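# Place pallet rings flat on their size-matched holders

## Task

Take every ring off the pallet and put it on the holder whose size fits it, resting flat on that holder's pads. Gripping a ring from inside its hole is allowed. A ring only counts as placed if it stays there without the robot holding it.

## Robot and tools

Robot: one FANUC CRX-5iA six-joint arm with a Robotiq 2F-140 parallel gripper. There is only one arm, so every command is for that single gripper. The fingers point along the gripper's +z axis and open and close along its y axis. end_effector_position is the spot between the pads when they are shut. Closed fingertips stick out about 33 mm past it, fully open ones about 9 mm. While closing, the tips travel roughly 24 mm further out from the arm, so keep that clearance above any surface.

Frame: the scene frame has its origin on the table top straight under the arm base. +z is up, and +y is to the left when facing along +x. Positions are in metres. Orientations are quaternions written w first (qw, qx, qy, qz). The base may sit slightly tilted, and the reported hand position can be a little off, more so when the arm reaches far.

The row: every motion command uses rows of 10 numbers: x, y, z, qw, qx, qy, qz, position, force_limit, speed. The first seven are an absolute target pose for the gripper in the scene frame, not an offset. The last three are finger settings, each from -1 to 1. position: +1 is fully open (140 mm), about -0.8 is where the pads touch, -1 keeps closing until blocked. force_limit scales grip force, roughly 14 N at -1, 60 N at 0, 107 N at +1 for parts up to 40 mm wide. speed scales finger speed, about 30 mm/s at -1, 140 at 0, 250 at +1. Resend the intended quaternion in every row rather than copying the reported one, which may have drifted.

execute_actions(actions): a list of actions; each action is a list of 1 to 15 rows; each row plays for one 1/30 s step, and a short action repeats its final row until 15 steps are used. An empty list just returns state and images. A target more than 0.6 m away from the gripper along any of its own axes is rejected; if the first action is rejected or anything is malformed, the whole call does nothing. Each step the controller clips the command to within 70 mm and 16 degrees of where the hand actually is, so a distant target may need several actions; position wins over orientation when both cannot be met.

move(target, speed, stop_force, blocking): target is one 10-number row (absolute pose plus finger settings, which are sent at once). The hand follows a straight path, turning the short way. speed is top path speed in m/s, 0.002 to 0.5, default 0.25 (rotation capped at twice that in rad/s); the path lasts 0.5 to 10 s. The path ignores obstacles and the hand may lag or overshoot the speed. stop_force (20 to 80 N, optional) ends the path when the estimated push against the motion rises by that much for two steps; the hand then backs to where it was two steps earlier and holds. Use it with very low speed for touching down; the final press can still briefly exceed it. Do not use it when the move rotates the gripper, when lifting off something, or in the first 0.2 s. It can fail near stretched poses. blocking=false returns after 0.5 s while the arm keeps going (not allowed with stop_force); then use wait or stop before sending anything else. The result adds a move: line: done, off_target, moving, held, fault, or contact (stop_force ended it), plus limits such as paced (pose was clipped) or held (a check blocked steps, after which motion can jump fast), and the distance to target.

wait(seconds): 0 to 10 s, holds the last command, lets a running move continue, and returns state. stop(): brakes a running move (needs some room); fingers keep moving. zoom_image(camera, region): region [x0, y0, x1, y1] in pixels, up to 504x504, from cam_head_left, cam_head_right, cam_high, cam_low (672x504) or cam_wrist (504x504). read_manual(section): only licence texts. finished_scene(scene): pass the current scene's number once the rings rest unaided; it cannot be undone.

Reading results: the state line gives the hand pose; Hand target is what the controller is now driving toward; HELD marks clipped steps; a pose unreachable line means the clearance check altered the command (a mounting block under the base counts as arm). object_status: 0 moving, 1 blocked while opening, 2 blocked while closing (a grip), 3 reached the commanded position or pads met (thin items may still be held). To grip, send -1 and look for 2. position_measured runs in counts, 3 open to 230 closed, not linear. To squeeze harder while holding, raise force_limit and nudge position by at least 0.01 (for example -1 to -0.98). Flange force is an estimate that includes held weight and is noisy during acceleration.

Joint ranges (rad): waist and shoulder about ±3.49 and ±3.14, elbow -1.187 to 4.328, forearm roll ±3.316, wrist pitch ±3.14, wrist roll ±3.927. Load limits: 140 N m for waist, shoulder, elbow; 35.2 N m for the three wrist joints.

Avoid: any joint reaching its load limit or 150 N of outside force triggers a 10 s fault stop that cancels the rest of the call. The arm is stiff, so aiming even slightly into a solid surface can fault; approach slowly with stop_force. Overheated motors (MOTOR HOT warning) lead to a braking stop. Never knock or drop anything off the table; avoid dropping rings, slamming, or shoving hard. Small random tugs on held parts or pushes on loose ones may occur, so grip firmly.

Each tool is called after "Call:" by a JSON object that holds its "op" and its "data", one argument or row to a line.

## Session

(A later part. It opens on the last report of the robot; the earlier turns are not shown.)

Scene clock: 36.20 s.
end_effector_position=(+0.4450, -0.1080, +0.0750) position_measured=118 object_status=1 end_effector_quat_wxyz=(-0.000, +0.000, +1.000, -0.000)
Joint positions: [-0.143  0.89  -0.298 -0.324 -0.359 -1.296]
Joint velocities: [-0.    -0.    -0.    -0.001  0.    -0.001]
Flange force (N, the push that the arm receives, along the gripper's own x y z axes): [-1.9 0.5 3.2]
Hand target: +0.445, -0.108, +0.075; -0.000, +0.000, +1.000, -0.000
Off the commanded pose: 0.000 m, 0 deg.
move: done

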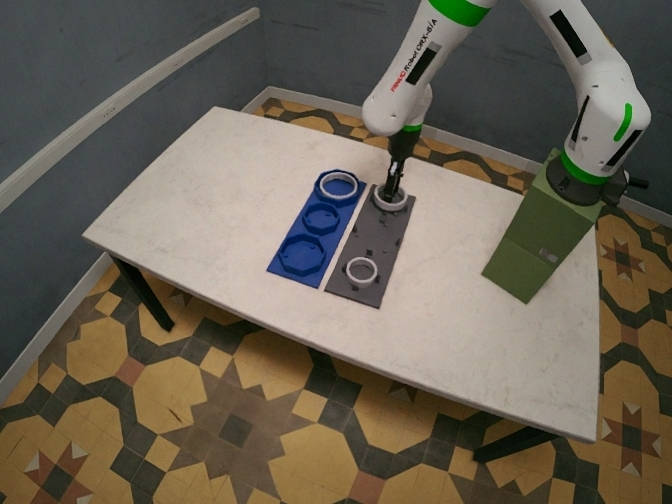

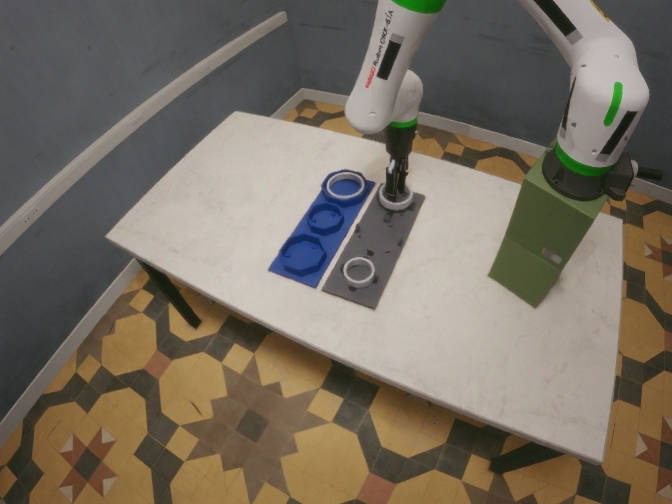

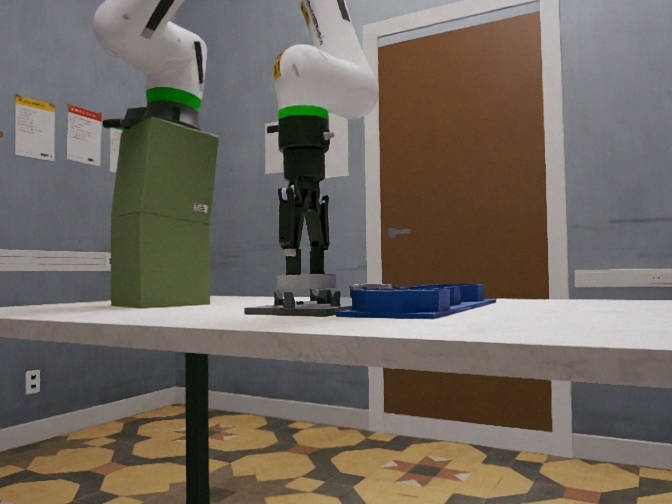

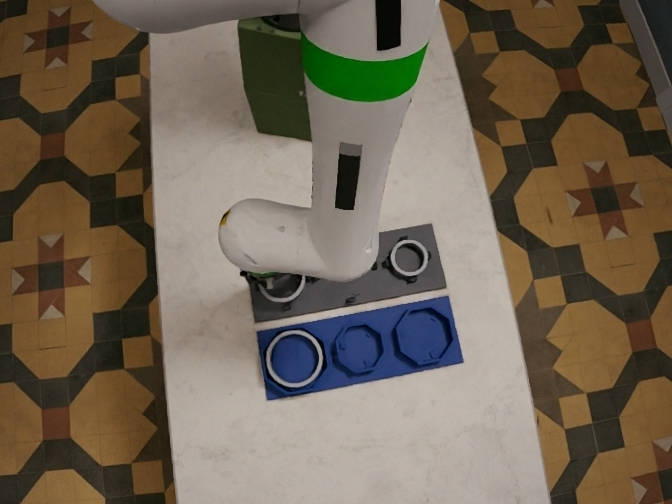

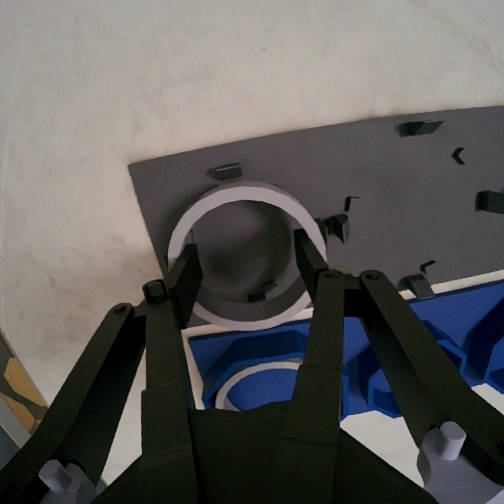

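Call:
{"op": "move", "data": {
  "target": [0.446,-0.1095,0.072,0,0,1,0,1,0,-0.5],
  "speed": 0.02
}}

Call:
{"op": "move", "data": {
  "target": [0.446,-0.1095,0.05,0,0,1,0,1,0,-0.5],
  "speed": 0.01,
  "stop_force": 20
}}

Scene clock: 39.37 s.
end_effector_position=(+0.4460, -0.1095, +0.0720) position_measured=118 object_status=1 end_effector_quat_wxyz=(+0.000, -0.000, +1.000, +0.000)
Joint positions: [-0.146  0.899 -0.291 -0.325 -0.358 -1.292]
Joint velocities: [ 0.     0.001  0.001  0.001  0.    -0.001]
Flange force (N, the push that the arm receives, along the gripper's own x y z axes): [-1.7 0.4 3.8]
Hand target: +0.446, -0.109, +0.072; +0.000, +0.000, +1.000, +0.000
Off the commanded pose: 0.000 m, 0 deg.
move: done

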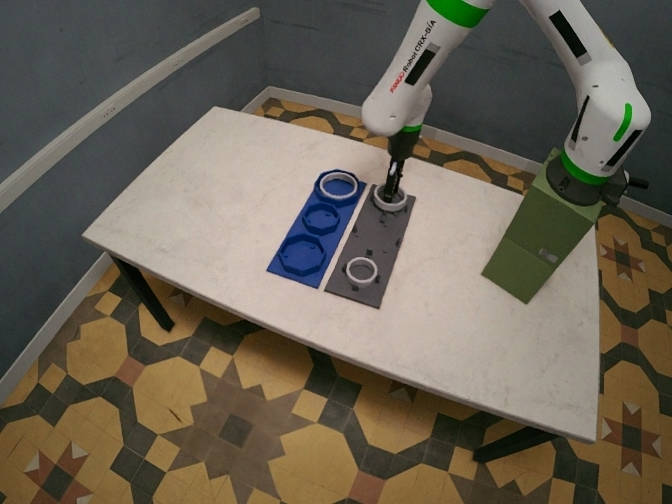

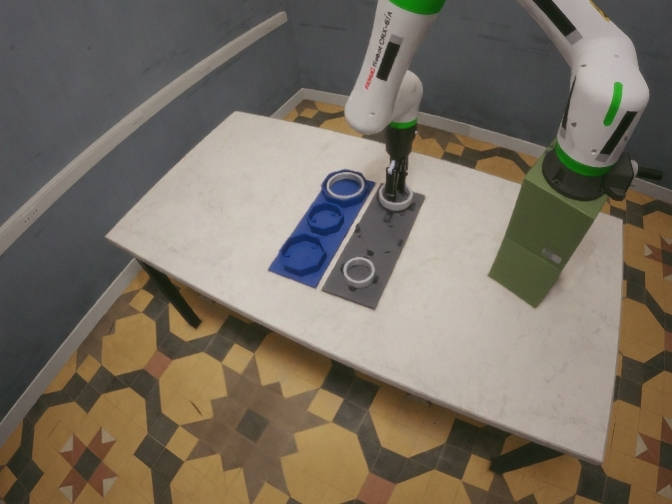

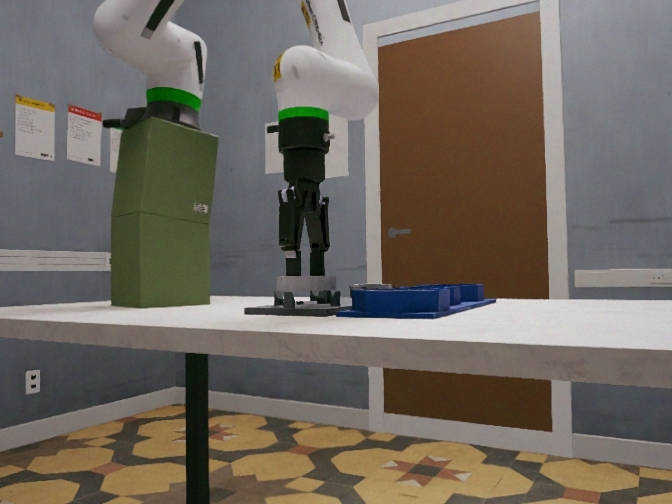

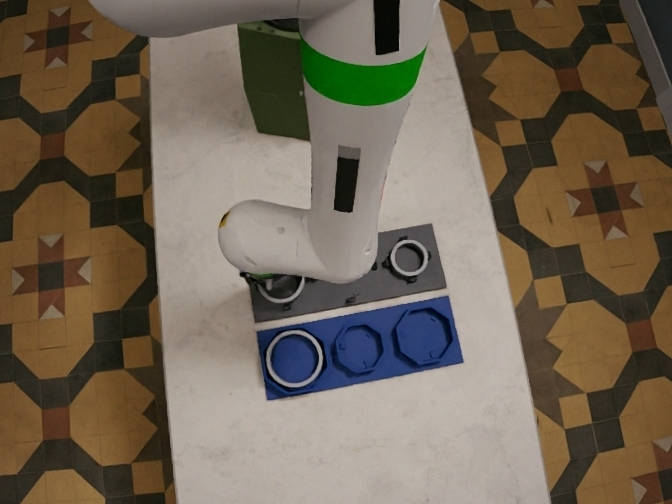

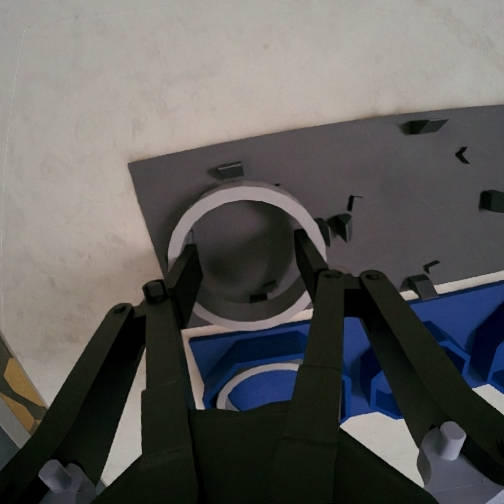

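Scene clock: 41.80 s.
end_effector_position=(+0.4460, -0.1095, +0.0500) position_measured=118 object_status=1 end_effector_quat_wxyz=(+0.000, +0.000, +1.000, +0.000)
Joint positions: [-0.143  0.954 -0.261 -0.348 -0.334 -1.271]
Joint velocities: [ 0.     0.001 -0.001  0.     0.     0.   ]
Flange force (N, the push that the arm receives, along the gripper's own x y z axes): [-2.0 0.5 3.7]
Hand target: +0.446, -0.109, +0.050; +0.000, +0.000, +1.000, +0.000
Off the commanded pose: 0.000 m, 0 deg.
move: done

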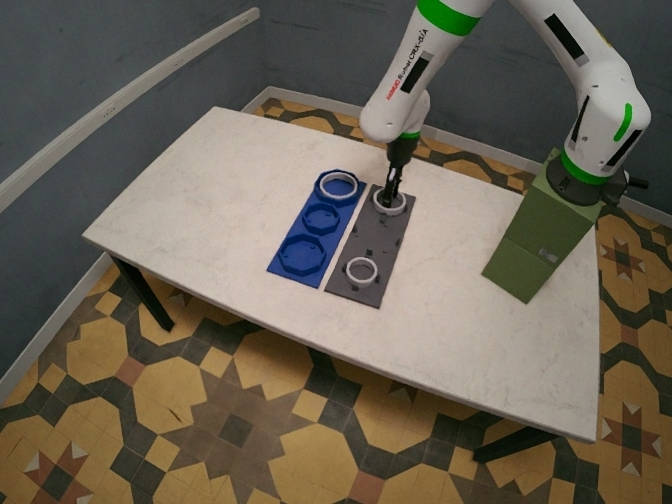

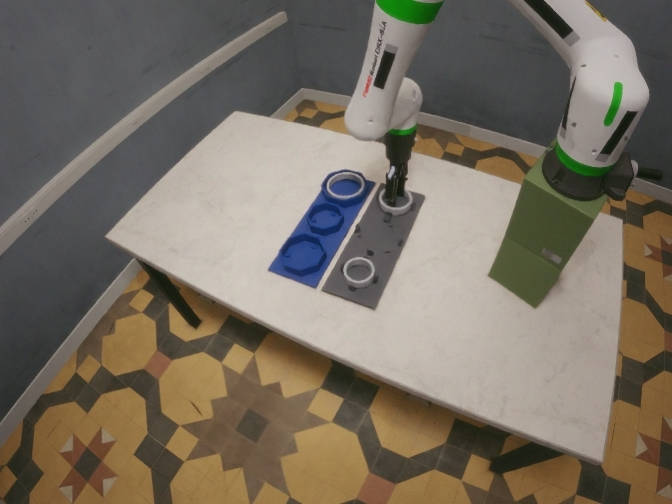

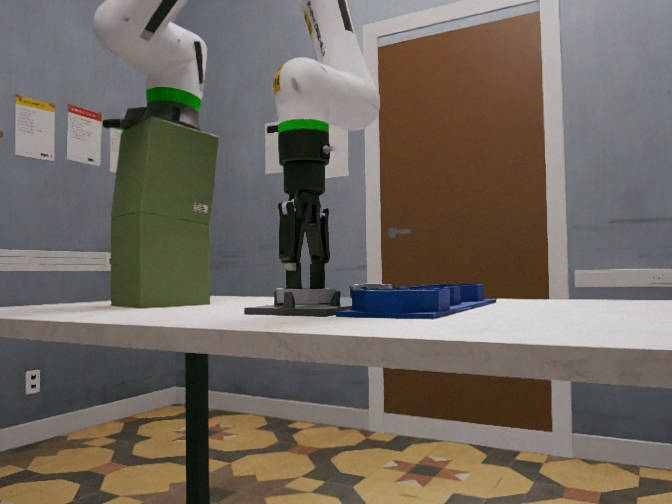

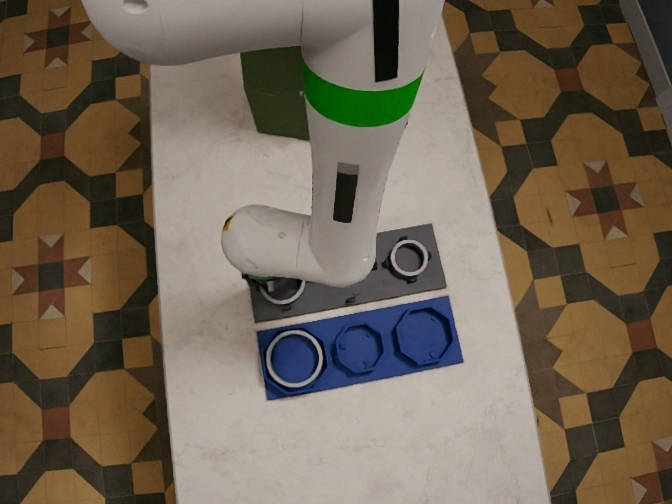

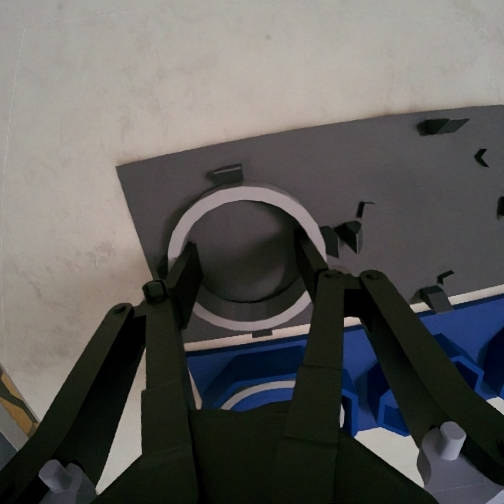

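Call:
{"op": "execute_actions", "data": {
  "actions": []
}}

Call:
{"op": "move", "data": {
  "target": [0.446,-0.1095,0.050,0,0,1,0,-1,0,-0.5],
  "speed": 0.02
}}

Call:
{"op": "move", "data": {
  "target": [0.446,-0.1095,0.09,0,0,1,0,-1,0,-0.5],
  "speed": 0.06
}}

Call:
{"op": "move", "data": {
  "target": [0.624,-0.103,0.085,0,0,1,0,0,0,0],
  "speed": 0.15
}}

Scene clock: 51.87 s.
end_effector_position=(+0.4460, -0.1095, +0.0500) position_measured=118 object_status=1 end_effector_quat_wxyz=(+0.000, +0.000, +1.000, +0.000)
Joint positions: [-0.143  0.954 -0.261 -0.348 -0.334 -1.271]
Joint velocities: [ 0.  0.  0. -0. -0.  0.]
Flange force (N, the push that the arm receives, along the gripper's own x y z axes): [-2.2 1.3 3.6]
Hand target: +0.446, -0.109, +0.050; +0.000, +0.000, +1.000, +0.000
Off the commanded pose: 0.000 m, 0 deg.

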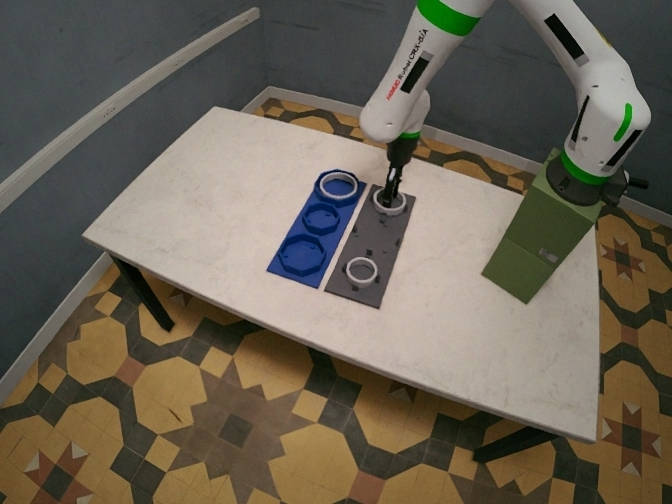

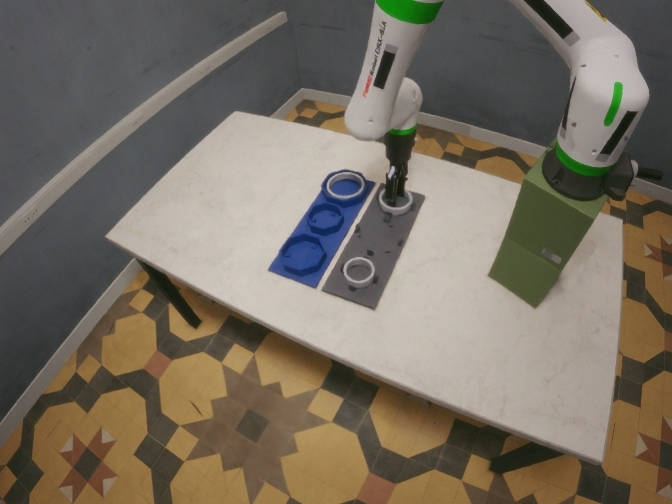

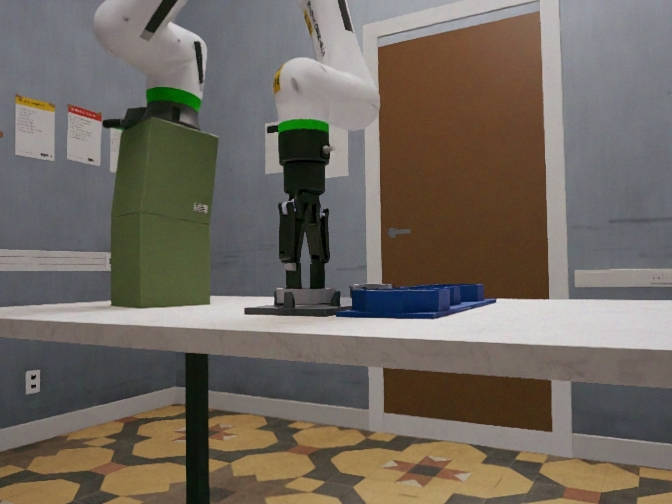

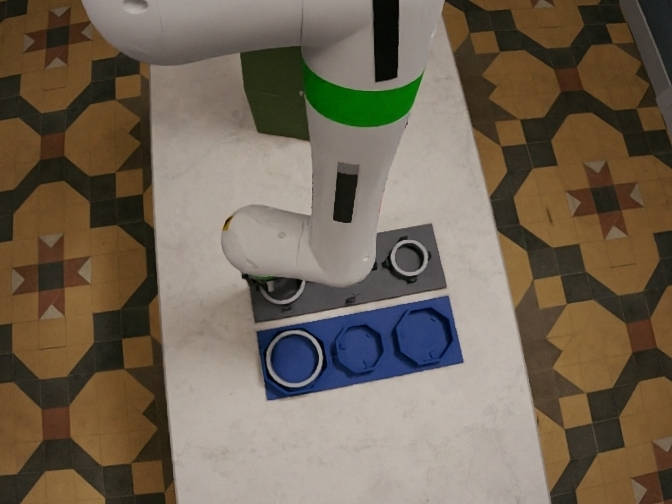

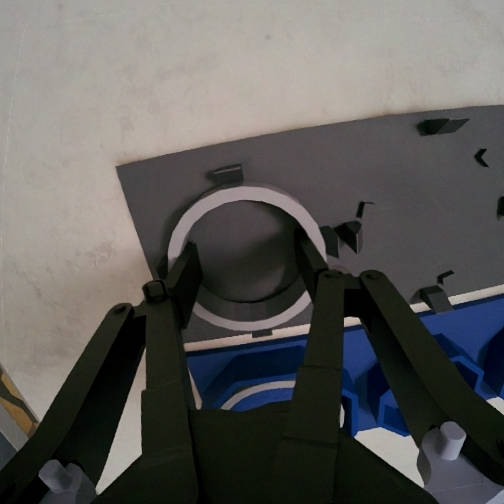

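Scene clock: 52.93 s.
end_effector_position=(+0.4460, -0.1095, +0.0500) position_measured=233 object_status=3 end_effector_quat_wxyz=(+0.000, +0.000, +1.000, +0.000)
Joint positions: [-0.143  0.954 -0.261 -0.348 -0.334 -1.271]
Joint velocities: [ 0.     0.001 -0.     0.     0.    -0.001]
Flange force (N, the push that the arm receives, along the gripper's own x y z axes): [-1.3 0.9 -1.7]
Hand target: +0.446, -0.110, +0.050; +0.000, +0.000, +1.000, +0.000
Off the commanded pose: 0.000 m, 0 deg.
move: done

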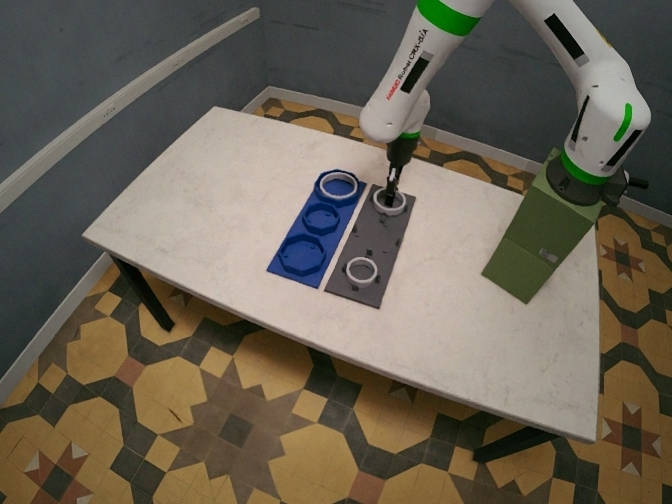

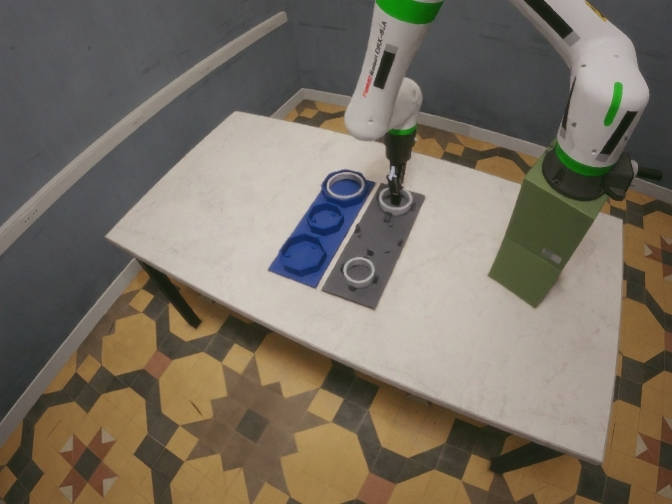

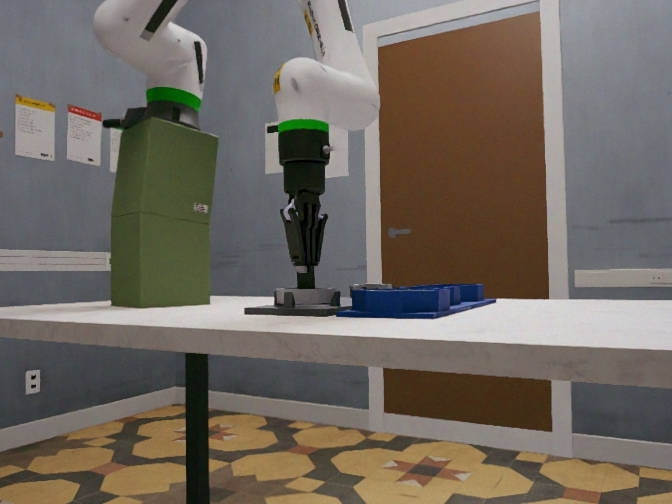

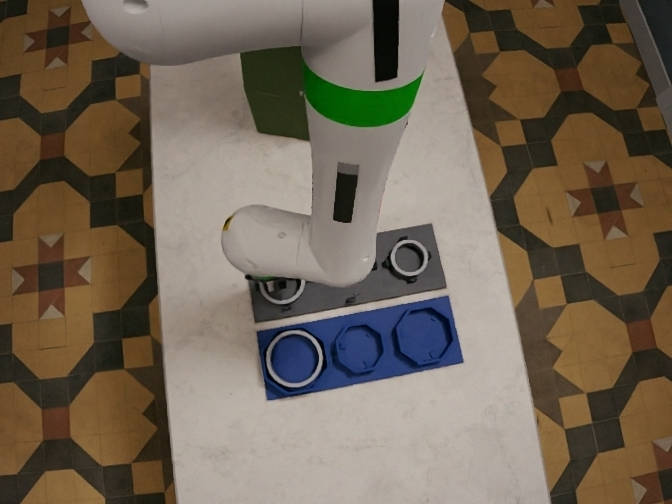

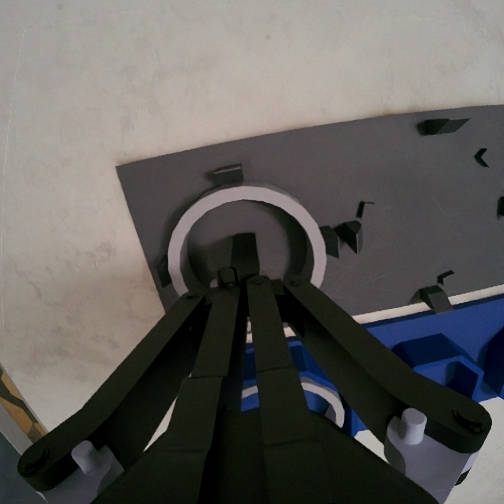

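Scene clock: 53.90 s.
end_effector_position=(+0.4460, -0.1095, +0.0899) position_measured=233 object_status=3 end_effector_quat_wxyz=(-0.000, +0.000, +1.000, -0.000)
Joint positions: [-0.149  0.855 -0.313 -0.307 -0.38  -1.309]
Joint velocities: [ 0.001 -0.     0.    -0.001 -0.     0.   ]
Flange force (N, the push that the arm receives, along the gripper's own x y z axes): [-1.8 1.3 -1.8]
Hand target: +0.446, -0.110, +0.090; -0.000, -0.000, +1.000, -0.000
Off the commanded pose: 0.000 m, 0 deg.
move: done

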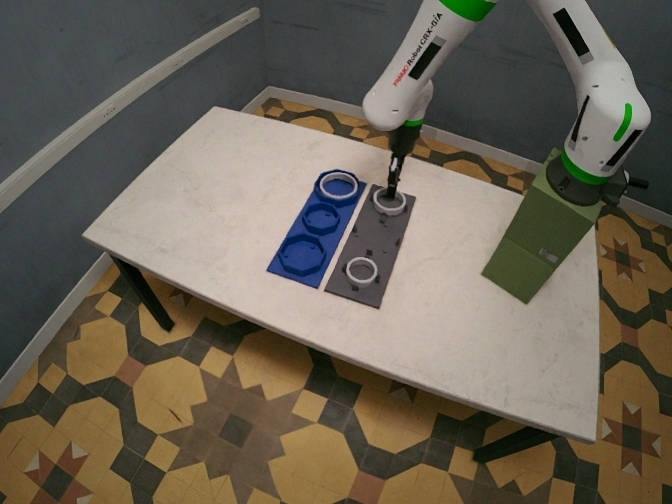

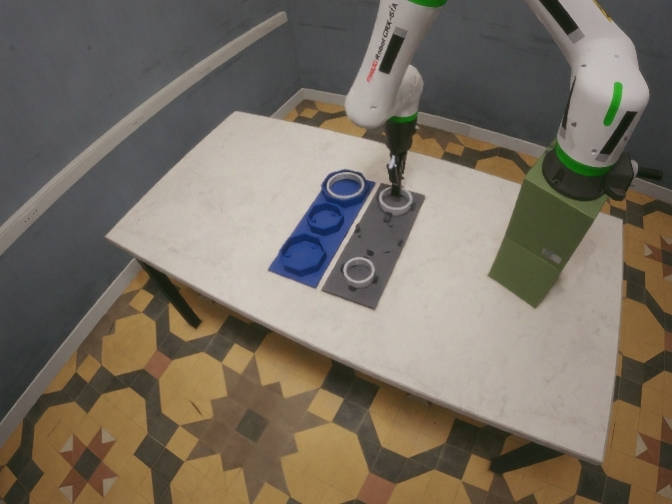

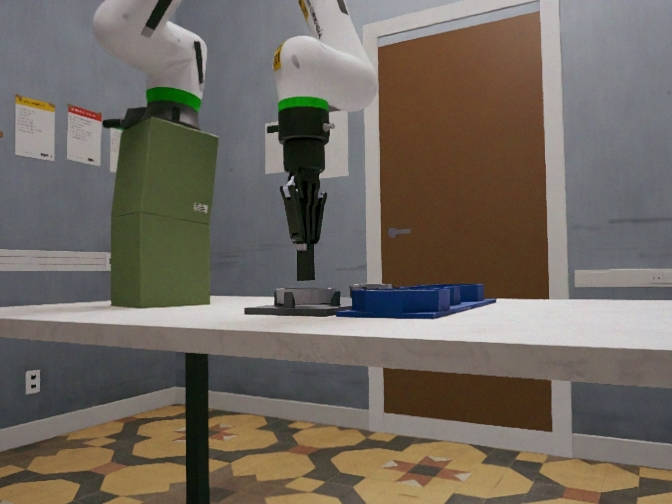

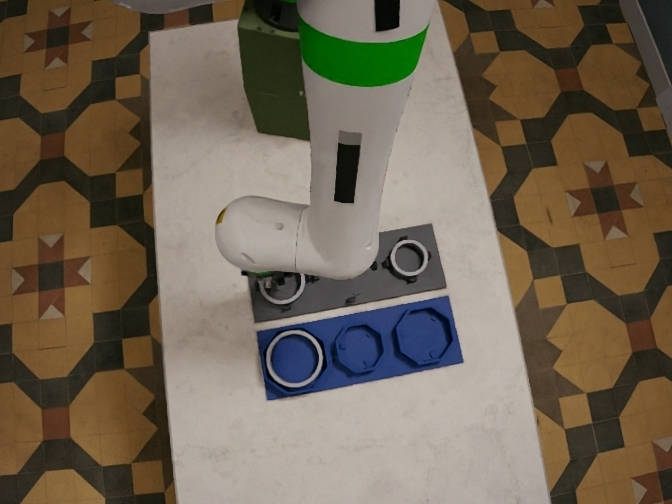

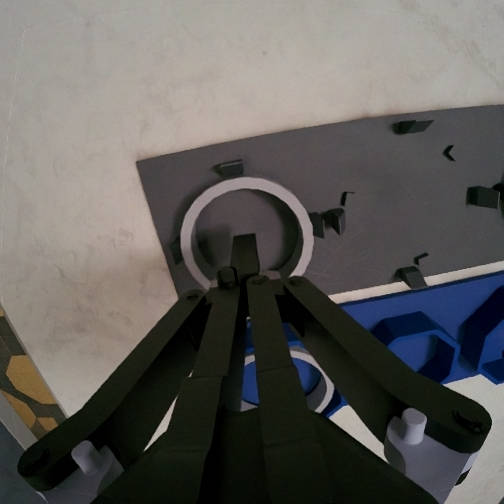

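Scene clock: 55.47 s.
end_effector_position=(+0.6241, -0.1033, +0.0844) position_measured=129 object_status=3 end_effector_quat_wxyz=(-0.000, -0.000, +1.000, -0.000)
Joint positions: [-0.138  1.056  0.193 -0.179 -0.675 -1.465]
Joint velocities: [-0.     0.     0.002  0.002 -0.001 -0.001]
Flange force (N, the push that the arm receives, along the gripper's own x y z axes): [-4.4 0.3 -1.9]
Hand target: +0.624, -0.103, +0.084; -0.000, -0.000, +1.000, -0.000
Off the commanded pose: 0.001 m, 0 deg.
move: done

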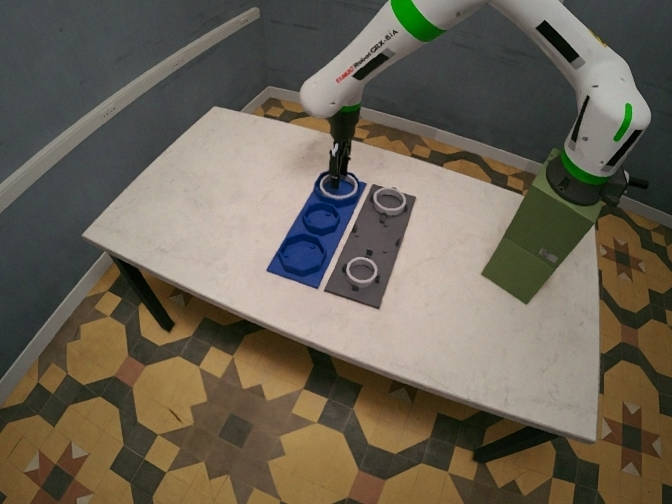

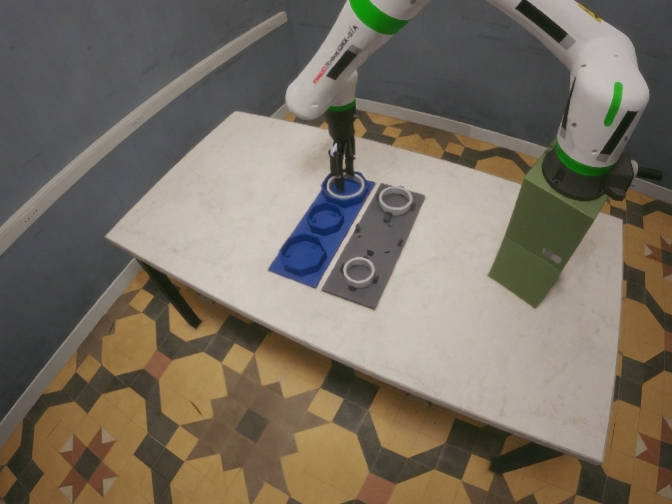

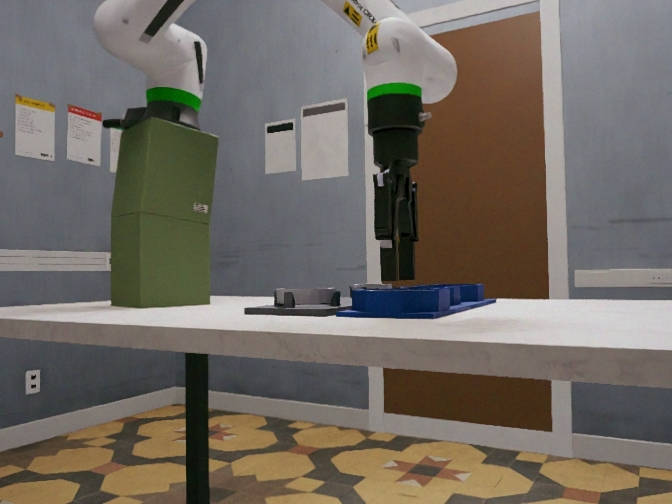

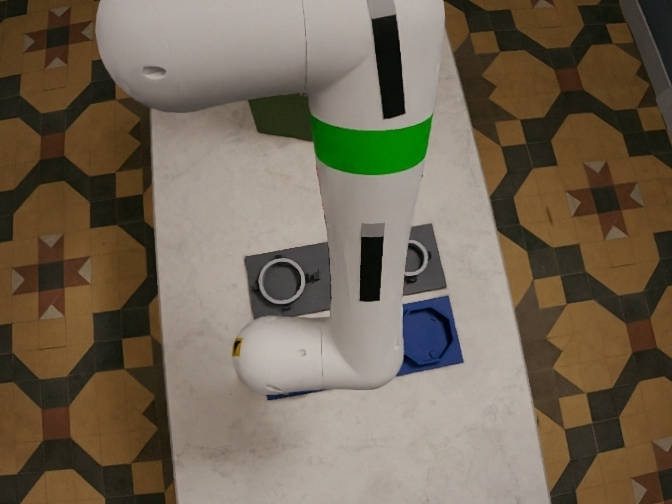

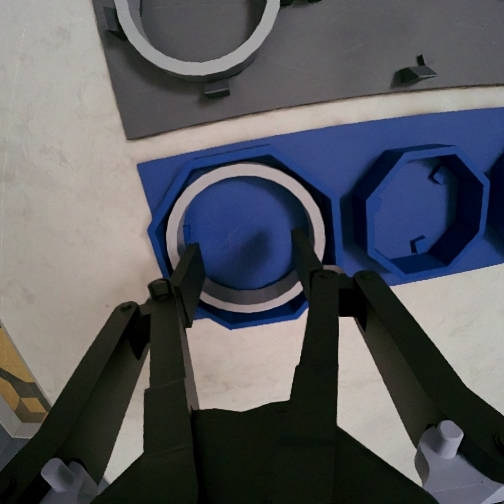

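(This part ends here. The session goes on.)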